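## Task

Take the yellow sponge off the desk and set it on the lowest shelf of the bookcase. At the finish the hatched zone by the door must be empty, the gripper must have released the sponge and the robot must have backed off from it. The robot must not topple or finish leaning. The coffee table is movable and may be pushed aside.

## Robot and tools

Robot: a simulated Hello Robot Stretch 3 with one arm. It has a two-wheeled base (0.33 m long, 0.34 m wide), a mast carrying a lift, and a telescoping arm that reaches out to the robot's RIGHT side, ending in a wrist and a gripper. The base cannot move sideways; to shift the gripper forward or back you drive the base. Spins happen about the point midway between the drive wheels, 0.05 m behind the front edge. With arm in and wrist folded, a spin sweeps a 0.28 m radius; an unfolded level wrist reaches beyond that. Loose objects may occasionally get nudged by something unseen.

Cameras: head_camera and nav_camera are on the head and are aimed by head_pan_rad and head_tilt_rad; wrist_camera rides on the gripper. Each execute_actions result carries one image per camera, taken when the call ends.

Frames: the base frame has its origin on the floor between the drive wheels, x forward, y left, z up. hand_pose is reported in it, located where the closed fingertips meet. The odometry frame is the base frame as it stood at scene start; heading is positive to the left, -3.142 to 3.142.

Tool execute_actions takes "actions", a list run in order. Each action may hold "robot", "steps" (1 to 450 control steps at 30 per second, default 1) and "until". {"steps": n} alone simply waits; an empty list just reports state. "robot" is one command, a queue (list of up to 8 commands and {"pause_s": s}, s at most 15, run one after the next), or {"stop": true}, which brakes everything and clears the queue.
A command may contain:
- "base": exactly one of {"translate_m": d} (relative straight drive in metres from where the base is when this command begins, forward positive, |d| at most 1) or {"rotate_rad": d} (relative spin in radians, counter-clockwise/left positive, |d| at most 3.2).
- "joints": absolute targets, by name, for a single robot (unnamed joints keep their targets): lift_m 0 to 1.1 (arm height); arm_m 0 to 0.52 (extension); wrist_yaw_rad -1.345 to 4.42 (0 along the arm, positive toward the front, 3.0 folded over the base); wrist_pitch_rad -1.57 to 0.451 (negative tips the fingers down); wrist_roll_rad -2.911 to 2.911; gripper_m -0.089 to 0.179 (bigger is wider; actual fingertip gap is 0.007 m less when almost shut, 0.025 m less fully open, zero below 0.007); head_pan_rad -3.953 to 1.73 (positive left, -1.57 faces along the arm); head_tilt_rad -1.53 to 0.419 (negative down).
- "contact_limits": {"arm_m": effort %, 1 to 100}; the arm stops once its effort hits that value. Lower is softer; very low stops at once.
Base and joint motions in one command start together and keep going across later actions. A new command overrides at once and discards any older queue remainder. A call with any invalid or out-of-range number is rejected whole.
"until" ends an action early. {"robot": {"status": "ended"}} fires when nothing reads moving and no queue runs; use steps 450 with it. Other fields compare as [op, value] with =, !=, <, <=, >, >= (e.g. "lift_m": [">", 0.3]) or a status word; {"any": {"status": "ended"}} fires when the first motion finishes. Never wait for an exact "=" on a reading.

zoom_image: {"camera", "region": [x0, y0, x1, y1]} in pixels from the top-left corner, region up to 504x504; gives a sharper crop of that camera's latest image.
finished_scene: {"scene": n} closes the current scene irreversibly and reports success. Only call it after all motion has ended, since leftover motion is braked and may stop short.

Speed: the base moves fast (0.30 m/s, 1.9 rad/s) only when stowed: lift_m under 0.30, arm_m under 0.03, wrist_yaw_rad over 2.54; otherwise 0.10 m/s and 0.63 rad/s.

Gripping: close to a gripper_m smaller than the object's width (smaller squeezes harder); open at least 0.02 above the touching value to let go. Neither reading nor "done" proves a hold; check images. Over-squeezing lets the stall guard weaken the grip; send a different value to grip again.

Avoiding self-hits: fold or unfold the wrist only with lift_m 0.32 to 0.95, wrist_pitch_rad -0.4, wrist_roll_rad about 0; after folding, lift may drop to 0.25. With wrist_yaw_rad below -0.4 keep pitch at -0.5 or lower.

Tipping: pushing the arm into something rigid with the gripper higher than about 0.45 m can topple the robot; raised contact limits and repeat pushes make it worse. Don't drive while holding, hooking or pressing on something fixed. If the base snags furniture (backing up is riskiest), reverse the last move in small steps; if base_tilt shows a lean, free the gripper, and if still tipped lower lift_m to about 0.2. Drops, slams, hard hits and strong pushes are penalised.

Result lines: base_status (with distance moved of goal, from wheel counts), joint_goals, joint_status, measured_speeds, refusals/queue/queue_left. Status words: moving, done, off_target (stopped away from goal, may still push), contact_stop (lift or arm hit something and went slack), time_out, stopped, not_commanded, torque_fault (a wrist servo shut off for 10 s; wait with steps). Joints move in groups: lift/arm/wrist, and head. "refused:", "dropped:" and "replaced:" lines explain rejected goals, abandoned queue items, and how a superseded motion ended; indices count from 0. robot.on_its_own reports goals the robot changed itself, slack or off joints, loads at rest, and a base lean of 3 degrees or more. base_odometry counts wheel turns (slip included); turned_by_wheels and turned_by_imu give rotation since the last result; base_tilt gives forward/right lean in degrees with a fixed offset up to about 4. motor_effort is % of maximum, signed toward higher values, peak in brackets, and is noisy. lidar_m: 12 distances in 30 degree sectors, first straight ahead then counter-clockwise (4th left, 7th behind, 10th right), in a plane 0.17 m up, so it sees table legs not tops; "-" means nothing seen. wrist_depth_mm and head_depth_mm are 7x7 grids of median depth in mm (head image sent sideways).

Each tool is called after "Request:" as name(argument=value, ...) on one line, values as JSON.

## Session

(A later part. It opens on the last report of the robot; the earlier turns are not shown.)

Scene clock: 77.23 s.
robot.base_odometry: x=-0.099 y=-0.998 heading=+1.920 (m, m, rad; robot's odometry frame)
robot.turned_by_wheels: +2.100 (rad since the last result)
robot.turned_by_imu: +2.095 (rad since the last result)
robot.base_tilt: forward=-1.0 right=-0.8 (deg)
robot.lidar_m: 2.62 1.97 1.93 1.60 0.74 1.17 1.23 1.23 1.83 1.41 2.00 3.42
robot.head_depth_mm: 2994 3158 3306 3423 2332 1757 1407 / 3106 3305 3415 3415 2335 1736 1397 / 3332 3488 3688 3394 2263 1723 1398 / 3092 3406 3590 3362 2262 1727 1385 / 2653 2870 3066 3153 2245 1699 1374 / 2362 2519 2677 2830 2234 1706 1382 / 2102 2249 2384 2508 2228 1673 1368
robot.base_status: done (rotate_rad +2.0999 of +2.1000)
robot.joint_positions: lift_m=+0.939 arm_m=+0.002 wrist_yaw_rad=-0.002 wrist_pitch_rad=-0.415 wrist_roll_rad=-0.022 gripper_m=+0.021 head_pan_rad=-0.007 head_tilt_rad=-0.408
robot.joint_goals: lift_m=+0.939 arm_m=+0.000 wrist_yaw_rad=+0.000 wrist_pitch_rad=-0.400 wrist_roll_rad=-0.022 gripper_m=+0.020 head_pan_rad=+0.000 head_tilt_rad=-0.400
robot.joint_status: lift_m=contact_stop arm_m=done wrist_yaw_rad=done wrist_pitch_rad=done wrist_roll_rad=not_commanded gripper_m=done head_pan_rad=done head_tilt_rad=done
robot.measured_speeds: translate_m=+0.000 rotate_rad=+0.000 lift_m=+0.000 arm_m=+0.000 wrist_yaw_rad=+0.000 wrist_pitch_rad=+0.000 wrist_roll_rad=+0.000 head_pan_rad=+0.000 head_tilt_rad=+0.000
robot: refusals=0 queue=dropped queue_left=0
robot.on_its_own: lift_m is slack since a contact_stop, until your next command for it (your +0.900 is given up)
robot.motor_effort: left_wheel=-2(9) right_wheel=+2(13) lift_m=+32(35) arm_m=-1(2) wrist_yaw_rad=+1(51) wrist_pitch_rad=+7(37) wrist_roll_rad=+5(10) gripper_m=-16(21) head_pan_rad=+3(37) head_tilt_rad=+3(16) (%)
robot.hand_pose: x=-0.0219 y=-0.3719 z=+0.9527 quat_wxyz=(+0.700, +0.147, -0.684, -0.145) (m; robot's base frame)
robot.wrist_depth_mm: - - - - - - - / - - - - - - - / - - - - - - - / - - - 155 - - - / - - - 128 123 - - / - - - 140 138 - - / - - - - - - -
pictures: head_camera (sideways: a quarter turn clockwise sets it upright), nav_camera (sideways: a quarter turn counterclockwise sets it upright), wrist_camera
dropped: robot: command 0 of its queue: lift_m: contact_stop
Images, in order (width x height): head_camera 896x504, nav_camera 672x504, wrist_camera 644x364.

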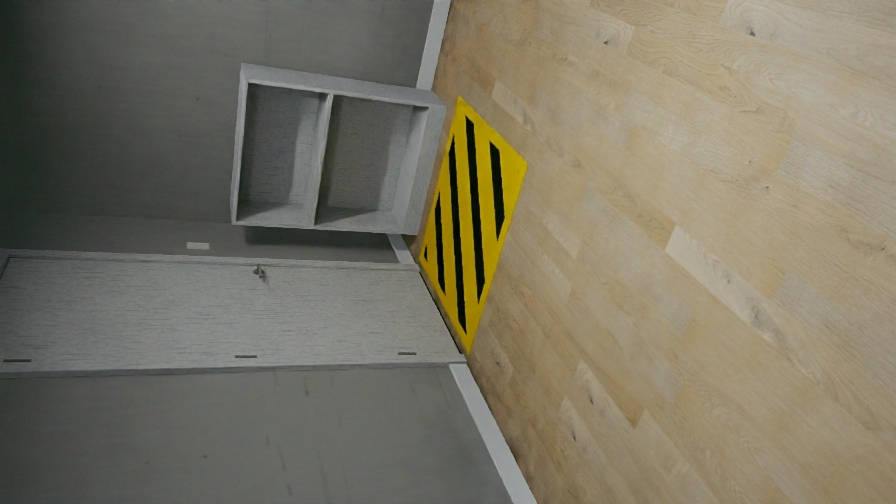

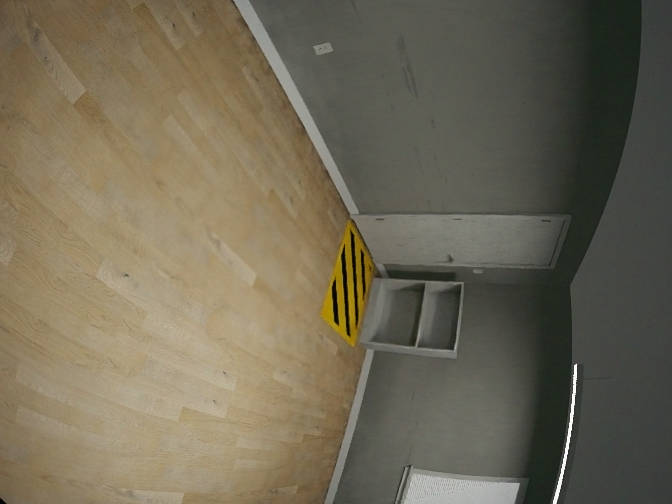

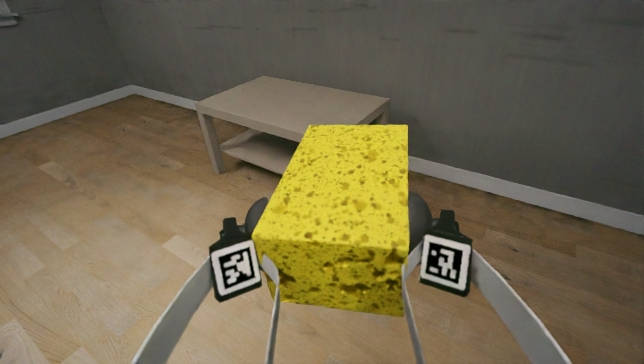

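Request:
execute_actions(actions=[{"robot":[{"base":{"rotate_rad":-0.26},"joints":{"wrist_yaw_rad":3.0}},{"joints":{"lift_m":0.26},"base":{"translate_m":1.0}},{"base":{"translate_m":1.0}}],"steps":450,"until":{"robot":{"status":"ended"}}},{"steps":450,"until":{"robot":{"status":"ended"}}}])

Scene clock: 98.70 s.
robot.base_odometry: x=-0.278 y=+0.994 heading=+1.660 (m, m, rad; robot's odometry frame)
robot.turned_by_wheels: -0.260 (rad since the last result)
robot.turned_by_imu: -0.271 (rad since the last result)
robot.base_tilt: forward=-1.1 right=-0.8 (deg)
robot.lidar_m: 1.43 1.48 1.33 1.33 1.58 2.90 2.61 2.10 1.83 2.44 1.92 1.70
robot.head_depth_mm: 1359 1452 1535 1645 1785 1746 1419 / 1402 1502 1593 1710 1825 1753 1401 / 1440 1527 1621 1756 1906 1730 1382 / 1479 1568 1638 1684 1892 1733 1382 / 1518 1612 1692 1785 1941 1717 1371 / 1549 1678 1745 1811 1996 1700 1375 / 1607 1741 1796 1893 1961 1694 1372
robot.base_status: done (translate_m +1.0000 of +1.0000)
robot.joint_positions: lift_m=+0.260 arm_m=+0.002 wrist_yaw_rad=+2.998 wrist_pitch_rad=-0.416 wrist_roll_rad=-0.021 gripper_m=+0.021 head_pan_rad=-0.007 head_tilt_rad=-0.407
robot.joint_goals: lift_m=+0.260 arm_m=+0.000 wrist_yaw_rad=+3.000 wrist_pitch_rad=-0.400 wrist_roll_rad=-0.021 gripper_m=+0.020 head_pan_rad=+0.000 head_tilt_rad=-0.400
robot.joint_status: lift_m=done arm_m=done wrist_yaw_rad=done wrist_pitch_rad=done wrist_roll_rad=not_commanded gripper_m=done head_pan_rad=done head_tilt_rad=done
robot.measured_speeds: translate_m=+0.000 rotate_rad=+0.000 lift_m=+0.000 arm_m=+0.000 wrist_yaw_rad=+0.000 wrist_pitch_rad=+0.000 wrist_roll_rad=+0.000 head_pan_rad=+0.000 head_tilt_rad=+0.000
robot: refusals=0 queue=done queue_left=0
robot.motor_effort: left_wheel=+2(11) right_wheel=-2(4) lift_m=+26(30) arm_m=-1(1) wrist_yaw_rad=+2(4) wrist_pitch_rad=+7(8) wrist_roll_rad=+4(5) gripper_m=-16(17) head_pan_rad=+4(4) head_tilt_rad=+3(3) (%)
robot.hand_pose: x=+0.0108 y=+0.0752 z=+0.2733 quat_wxyz=(+0.195, +0.693, +0.098, +0.687) (m; robot's base frame)
robot.wrist_depth_mm: - - - - - - - / - - - - - - - / 997 963 938 851 853 834 809 / 745 730 716 155 608 643 627 / 587 581 - 128 123 536 525 / 496 500 - 139 138 445 442 / 440 - - - 393 392 385
pictures: head_camera (sideways: a quarter turn clockwise sets it upright), nav_camera (sideways: a quarter turn counterclockwise sets it upright), wrist_camera
Images, in order (width x height): head_camera 896x504, nav_camera 672x504, wrist_camera 644x364.

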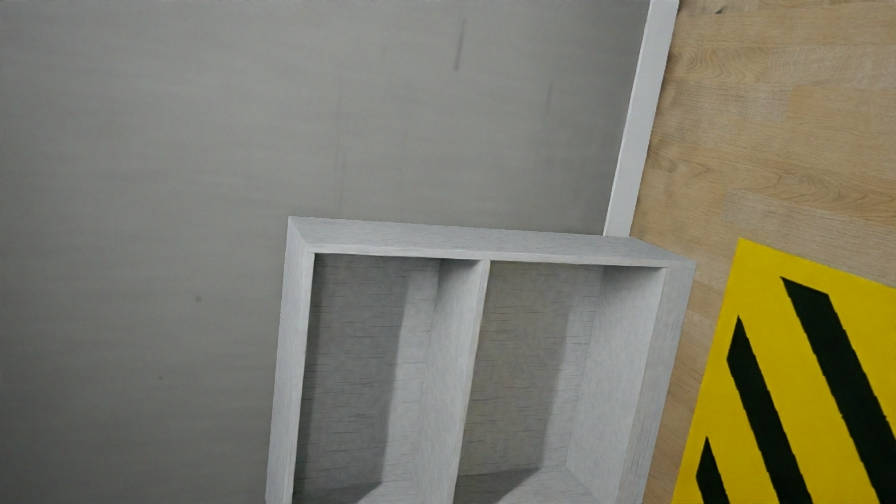

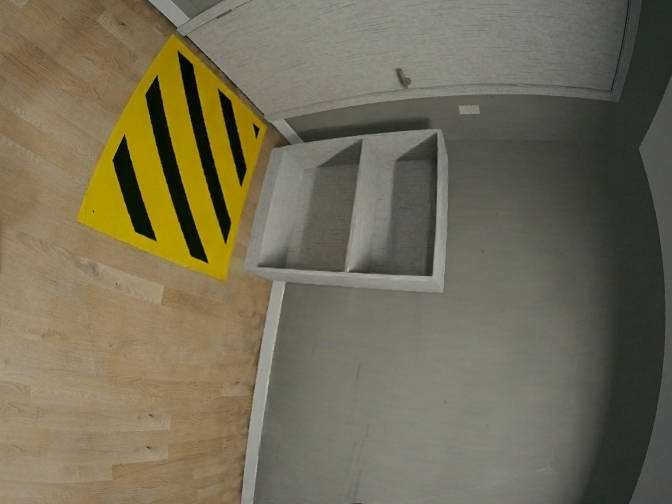

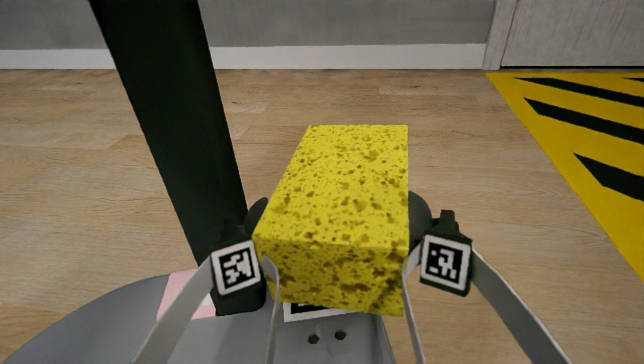

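Request:
execute_actions(actions=[{"robot":[{"base":{"rotate_rad":0.4}},{"base":{"translate_m":0.75}},{"base":{"rotate_rad":0.95},"joints":{"head_pan_rad":-1.57,"head_tilt_rad":-0.6,"lift_m":0.35}},{"joints":{"wrist_yaw_rad":0}}],"steps":450,"until":{"robot":{"status":"ended"}}}])

Scene clock: 114.03 s.
robot.base_odometry: x=-0.630 y=+1.656 heading=+3.010 (m, m, rad; robot's odometry frame)
robot.turned_by_wheels: +1.350 (rad since the last result)
robot.turned_by_imu: +1.342 (rad since the last result)
robot.base_tilt: forward=-1.0 right=-0.8 (deg)
robot.lidar_m: 0.83 0.90 1.29 3.27 3.84 2.43 2.91 1.51 1.15 0.82 1.04 0.85
robot.head_depth_mm: 917 1001 1113 1260 1426 1494 1255 / 924 1011 1106 1268 1442 1475 1248 / 927 988 1061 1098 1332 1397 1239 / 935 985 1075 1148 1394 1360 1231 / 939 988 1086 1160 1398 1334 1222 / 936 991 1088 1162 1412 1335 1216 / 945 1001 1103 1152 1428 1332 1208
robot.base_status: done (rotate_rad +0.9499 of +0.9500)
robot.joint_positions: lift_m=+0.350 arm_m=+0.002 wrist_yaw_rad=+0.003 wrist_pitch_rad=-0.417 wrist_roll_rad=-0.021 gripper_m=+0.021 head_pan_rad=-1.563 head_tilt_rad=-0.593
robot.joint_goals: lift_m=+0.350 arm_m=+0.000 wrist_yaw_rad=+0.000 wrist_pitch_rad=-0.400 wrist_roll_rad=-0.021 gripper_m=+0.020 head_pan_rad=-1.570 head_tilt_rad=-0.600
robot.joint_status: lift_m=done arm_m=done wrist_yaw_rad=done wrist_pitch_rad=done wrist_roll_rad=not_commanded gripper_m=done head_pan_rad=done head_tilt_rad=done
robot.measured_speeds: translate_m=+0.000 rotate_rad=+0.000 lift_m=+0.000 arm_m=+0.000 wrist_yaw_rad=+0.000 wrist_pitch_rad=+0.000 wrist_roll_rad=+0.000 head_pan_rad=+0.000 head_tilt_rad=+0.000
robot: refusals=0 queue=done queue_left=0
robot.motor_effort: left_wheel=-1(9) right_wheel=+2(6) lift_m=+38(39) arm_m=-1(1) wrist_yaw_rad=-4(3) wrist_pitch_rad=+8(8) wrist_roll_rad=+4(4) gripper_m=-17(16) head_pan_rad=-2(39) head_tilt_rad=-2(13) (%)
robot.hand_pose: x=-0.0209 y=-0.3717 z=+0.3627 quat_wxyz=(+0.699, +0.149, -0.684, -0.144) (m; robot's base frame)
robot.wrist_depth_mm: 719 782 786 767 738 781 762 / 714 865 862 844 841 850 836 / 767 888 900 834 883 903 889 / 827 760 731 155 763 798 791 / 726 719 705 129 123 662 645 / 608 593 558 140 138 557 547 / 512 511 503 490 490 482 475
pictures: head_camera (sideways: a quarter turn clockwise sets it upright), nav_camera (sideways: a quarter turn counterclockwise sets it upright), wrist_camera
Images, in order (width x height): head_camera 896x504, nav_camera 672x504, wrist_camera 644x364.

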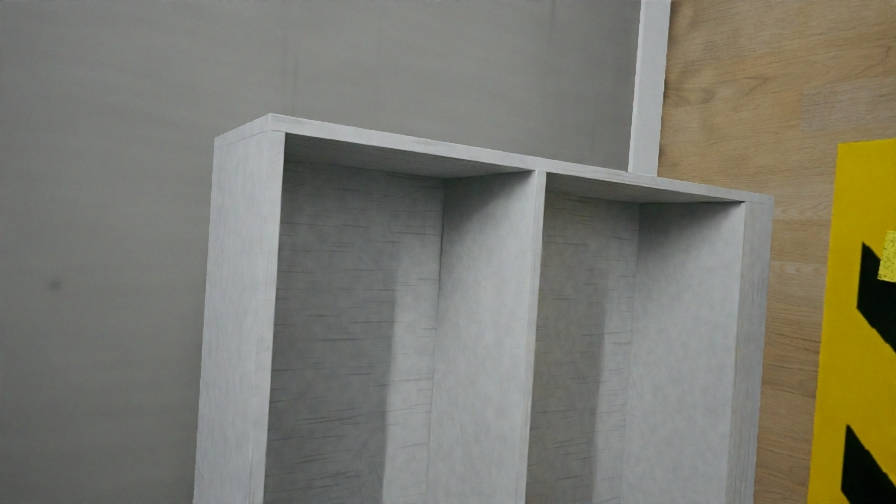

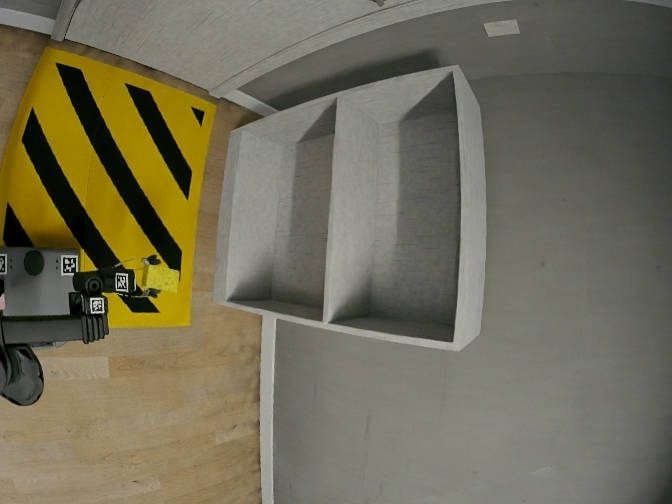

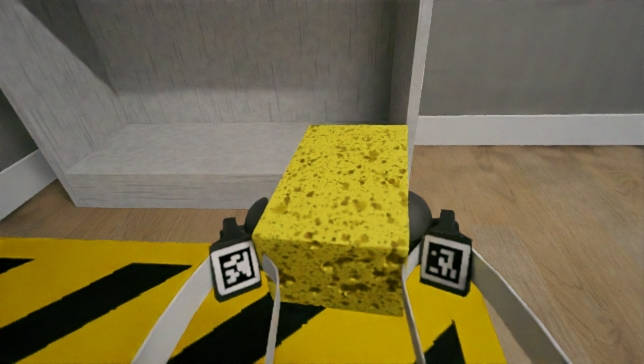

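Request:
execute_actions(actions=[{"robot":[{"base":{"rotate_rad":-0.5}},{"base":{"translate_m":0.28}},{"base":{"rotate_rad":0.5},"joints":{"lift_m":0.12,"head_tilt_rad":-1.0}},{"joints":{"arm_m":0.25}}],"steps":450,"until":{"robot":{"status":"ended"}}}])

Scene clock: 131.60 s.
robot.base_odometry: x=-0.856 y=+1.821 heading=+3.010 (m, m, rad; robot's odometry frame)
robot.turned_by_wheels: +0.000 (rad since the last result)
robot.turned_by_imu: -0.005 (rad since the last result)
robot.base_tilt: forward=-1.1 right=-0.8 (deg)
robot.lidar_m: 0.58 0.61 0.91 3.13 3.96 2.71 3.15 1.35 0.79 0.96 0.77 0.59
robot.head_depth_mm: 848 990 942 1255 1371 1220 1110 / 853 986 956 1401 1343 1214 1119 / 859 982 951 1417 1359 1214 - / 866 987 943 1410 1350 1201 - / 871 982 941 1414 1339 1196 1092 / 877 989 1272 1400 1344 1192 1080 / 881 971 998 1343 1330 1183 1073
robot.base_status: done (rotate_rad +0.4999 of +0.5000)
robot.joint_positions: lift_m=+0.120 arm_m=+0.250 wrist_yaw_rad=+0.001 wrist_pitch_rad=-0.417 wrist_roll_rad=-0.021 gripper_m=+0.021 head_pan_rad=-1.563 head_tilt_rad=-0.988
robot.joint_goals: lift_m=+0.120 arm_m=+0.250 wrist_yaw_rad=+0.000 wrist_pitch_rad=-0.400 wrist_roll_rad=-0.021 gripper_m=+0.020 head_pan_rad=-1.570 head_tilt_rad=-1.000
robot.joint_status: lift_m=done arm_m=done wrist_yaw_rad=done wrist_pitch_rad=done wrist_roll_rad=not_commanded gripper_m=done head_pan_rad=done head_tilt_rad=done
robot.measured_speeds: translate_m=+0.000 rotate_rad=+0.000 lift_m=+0.000 arm_m=+0.000 wrist_yaw_rad=+0.000 wrist_pitch_rad=+0.000 wrist_roll_rad=+0.000 head_pan_rad=+0.000 head_tilt_rad=+0.000
robot: refusals=0 queue=done queue_left=0
robot.motor_effort: left_wheel=-1(7) right_wheel=+2(6) lift_m=+25(39) arm_m=+3(3) wrist_yaw_rad=-1(4) wrist_pitch_rad=+8(8) wrist_roll_rad=+4(4) gripper_m=-16(16) head_pan_rad=-3(3) head_tilt_rad=-4(20) (%)
robot.hand_pose: x=-0.0212 y=-0.6192 z=+0.1332 quat_wxyz=(+0.699, +0.148, -0.684, -0.145) (m; robot's base frame)
robot.wrist_depth_mm: 424 442 433 427 418 410 403 / 427 476 460 451 440 430 417 / 370 359 344 318 321 317 308 / 278 271 264 154 242 245 240 / 299 291 273 128 123 260 253 / 313 307 284 140 137 280 275 / 267 265 261 255 253 249 246
pictures: head_camera (sideways: a quarter turn clockwise sets it upright), nav_camera (sideways: a quarter turn counterclockwise sets it upright), wrist_camera
Images, in order (width x height): head_camera 896x504, nav_camera 672x504, wrist_camera 644x364.

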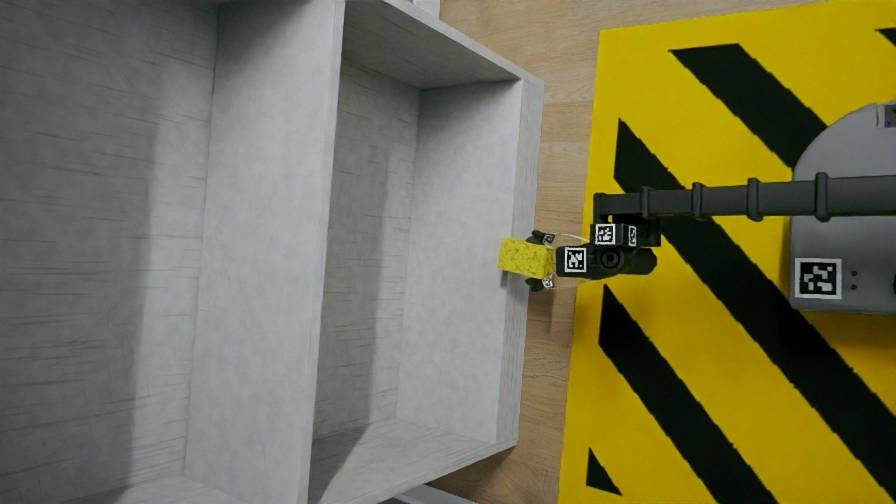

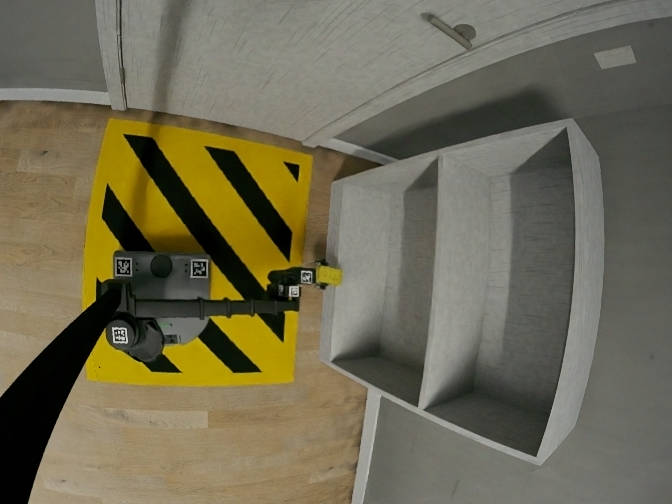

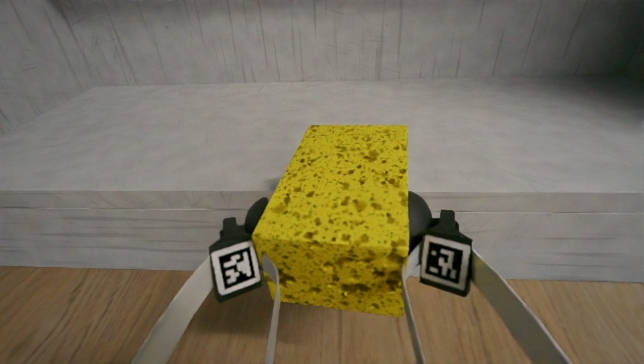

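Request:
execute_actions(actions=[{"robot":[{"joints":{"lift_m":0.15}},{"joints":{"arm_m":0.42}},{"joints":{"gripper_m":0.12}},{"joints":{"arm_m":0.0}}],"steps":450,"until":{"robot":{"status":"ended"}}}])

Scene clock: 143.33 s.
robot.base_odometry: x=-0.856 y=+1.821 heading=+3.010 (m, m, rad; robot's odometry frame)
robot.turned_by_wheels: +0.000 (rad since the last result)
robot.turned_by_imu: -0.003 (rad since the last result)
robot.base_tilt: forward=-1.0 right=-0.8 (deg)
robot.lidar_m: 0.58 0.61 0.91 3.13 3.94 2.71 3.16 1.35 0.78 0.96 0.77 0.59
robot.head_depth_mm: 846 991 944 1250 1365 1214 1103 / 851 989 957 1401 1344 1215 1115 / 861 986 946 1403 1344 1216 - / 864 988 942 1385 1355 1224 - / 867 985 939 1403 1343 1201 1087 / 880 986 1272 1397 1336 1198 1081 / 884 964 997 1353 1324 1183 1070
robot.base_status: done (rotate_rad +0.4999 of +0.5000)
robot.joint_positions: lift_m=+0.150 arm_m=+0.002 wrist_yaw_rad=+0.001 wrist_pitch_rad=-0.417 wrist_roll_rad=-0.021 gripper_m=+0.120 head_pan_rad=-1.563 head_tilt_rad=-0.988
robot.joint_goals: lift_m=+0.150 arm_m=+0.000 wrist_yaw_rad=+0.000 wrist_pitch_rad=-0.400 wrist_roll_rad=-0.021 gripper_m=+0.120 head_pan_rad=-1.570 head_tilt_rad=-1.000
robot.joint_status: lift_m=done arm_m=done wrist_yaw_rad=done wrist_pitch_rad=done wrist_roll_rad=not_commanded gripper_m=done head_pan_rad=done head_tilt_rad=done
robot.measured_speeds: translate_m=+0.000 rotate_rad=+0.000 lift_m=+0.000 arm_m=+0.000 wrist_yaw_rad=+0.000 wrist_pitch_rad=+0.000 wrist_roll_rad=+0.000 head_pan_rad=+0.000 head_tilt_rad=+0.000
robot: refusals=0 queue=done queue_left=0
robot.motor_effort: left_wheel=-1(1) right_wheel=+2(3) lift_m=+39(40) arm_m=-2(2) wrist_yaw_rad=-2(2) wrist_pitch_rad=+8(8) wrist_roll_rad=+4(4) gripper_m=+0(84) head_pan_rad=-3(3) head_tilt_rad=-4(4) (%)
robot.hand_pose: x=-0.0212 y=-0.3719 z=+0.1627 quat_wxyz=(+0.699, +0.148, -0.684, -0.145) (m; robot's base frame)
robot.wrist_depth_mm: 472 623 671 661 647 630 459 / 587 580 613 523 555 536 465 / 609 517 506 496 482 472 475 / 522 513 501 488 479 468 455 / 417 413 402 395 386 387 374 / 347 348 332 332 328 311 317 / 300 292 290 286 283 279 276
pictures: head_camera (sideways: a quarter turn clockwise sets it upright), nav_camera (sideways: a quarter turn counterclockwise sets it upright), wrist_camera
Images, in order (width x height): head_camera 896x504, nav_camera 672x504, wrist_camera 644x364.

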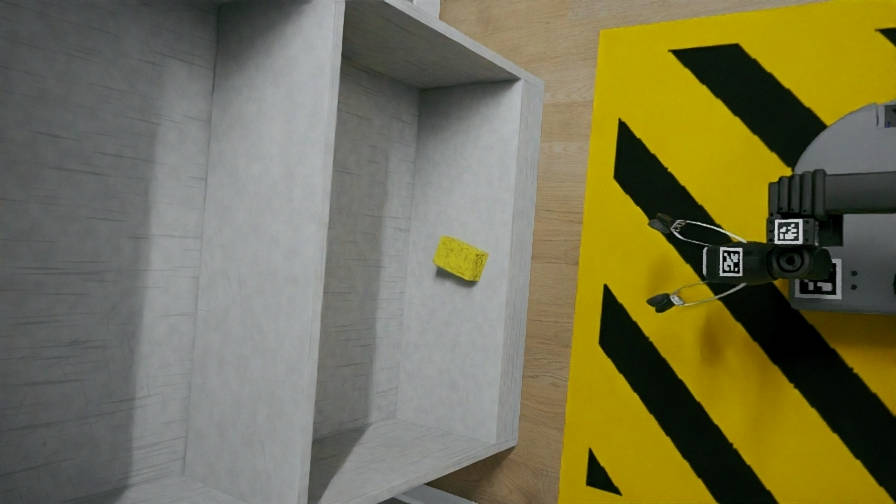

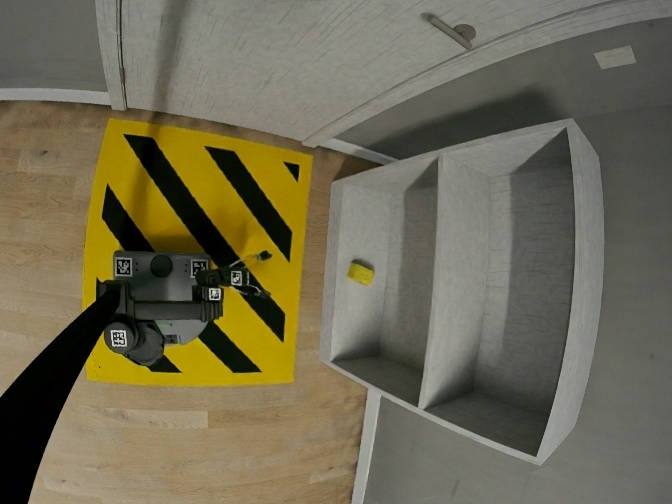

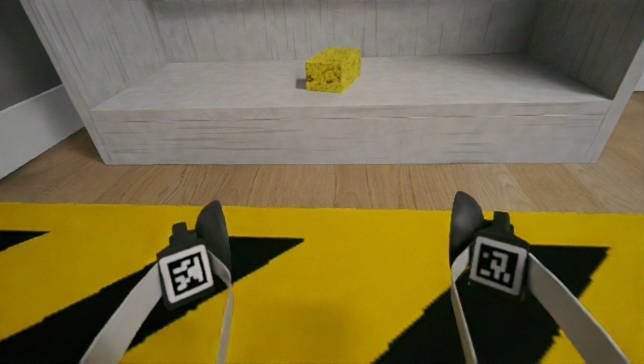

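Back off the hatched area.

Request:
execute_actions(actions=[{"robot":{"base":{"translate_m":-0.9}},"steps":450,"until":{"robot":{"status":"ended"}}}])

Request:
finished_scene(scene=1)

Scene clock: 155.90 s.
robot.base_odometry: x=+0.036 y=+1.703 heading=+3.010 (m, m, rad; robot's odometry frame)
robot.turned_by_wheels: +0.000 (rad since the last result)
robot.turned_by_imu: -0.001 (rad since the last result)
robot.base_tilt: forward=-1.0 right=-0.9 (deg)
robot.lidar_m: 1.47 1.58 2.27 3.79 2.47 1.93 2.27 1.27 0.98 0.96 0.82 1.37
robot.head_depth_mm: 843 993 1207 1477 1373 1227 1101 / 851 1004 1222 1476 1363 1219 1119 / 858 1015 1232 1483 1359 1206 - / 869 1017 1251 1480 1351 1225 - / 872 1034 1259 1483 1341 1195 1094 / 879 1045 1277 1479 1338 1195 1075 / 887 1052 1282 1438 1325 1187 1071
robot.base_status: done (translate_m -0.9000 of -0.9000)
robot.joint_positions: lift_m=+0.150 arm_m=+0.002 wrist_yaw_rad=+0.001 wrist_pitch_rad=-0.417 wrist_roll_rad=-0.021 gripper_m=+0.120 head_pan_rad=-1.563 head_tilt_rad=-0.988
robot.joint_goals: lift_m=+0.150 arm_m=+0.000 wrist_yaw_rad=+0.000 wrist_pitch_rad=-0.400 wrist_roll_rad=-0.021 gripper_m=+0.120 head_pan_rad=-1.570 head_tilt_rad=-1.000
robot.joint_status: lift_m=done arm_m=done wrist_yaw_rad=done wrist_pitch_rad=done wrist_roll_rad=not_commanded gripper_m=done head_pan_rad=done head_tilt_rad=done
robot.measured_speeds: translate_m=+0.000 rotate_rad=+0.000 lift_m=+0.000 arm_m=+0.000 wrist_yaw_rad=+0.000 wrist_pitch_rad=+0.000 wrist_roll_rad=+0.000 head_pan_rad=+0.000 head_tilt_rad=+0.000
robot: refusals=0 queue=done queue_left=0
robot.motor_effort: left_wheel=-2(6) right_wheel=+2(3) lift_m=+39(38) arm_m=-2(2) wrist_yaw_rad=-2(1) wrist_pitch_rad=+8(8) wrist_roll_rad=+4(4) gripper_m=+1(0) head_pan_rad=-3(3) head_tilt_rad=-4(3) (%)
robot.hand_pose: x=-0.0212 y=-0.3719 z=+0.1627 quat_wxyz=(+0.699, +0.148, -0.684, -0.145) (m; robot's base frame)
robot.wrist_depth_mm: 563 682 672 653 644 623 617 / 564 736 721 704 687 673 652 / 562 678 651 639 617 598 581 / 523 511 495 487 479 466 454 / 420 412 403 396 389 385 375 / 351 352 331 334 327 309 319 / 301 294 292 288 283 279 276
pictures: head_camera (sideways: a quarter turn clockwise sets it upright), nav_camera (sideways: a quarter turn counterclockwise sets it upright), wrist_camera
Images, in order (width x height): head_camera 896x504, nav_camera 672x504, wrist_camera 644x364.

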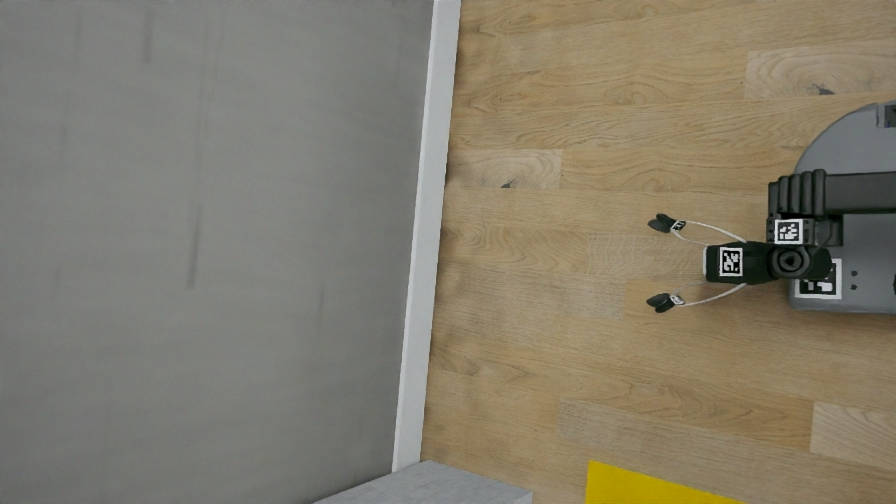

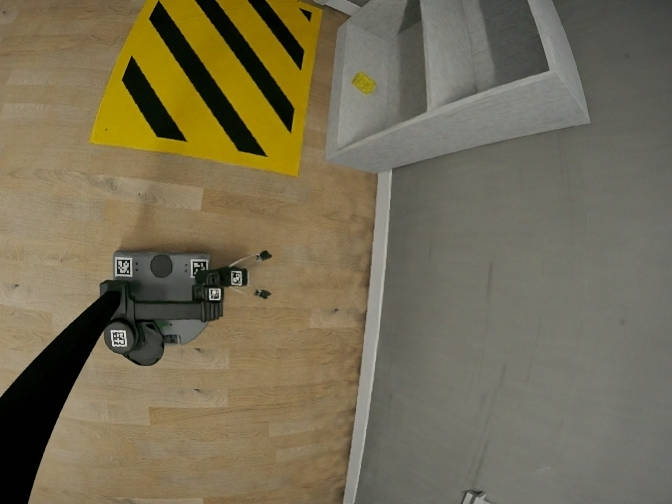

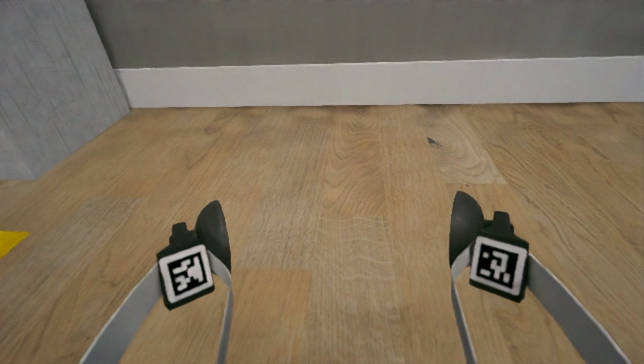

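The scene is finished: the task was done.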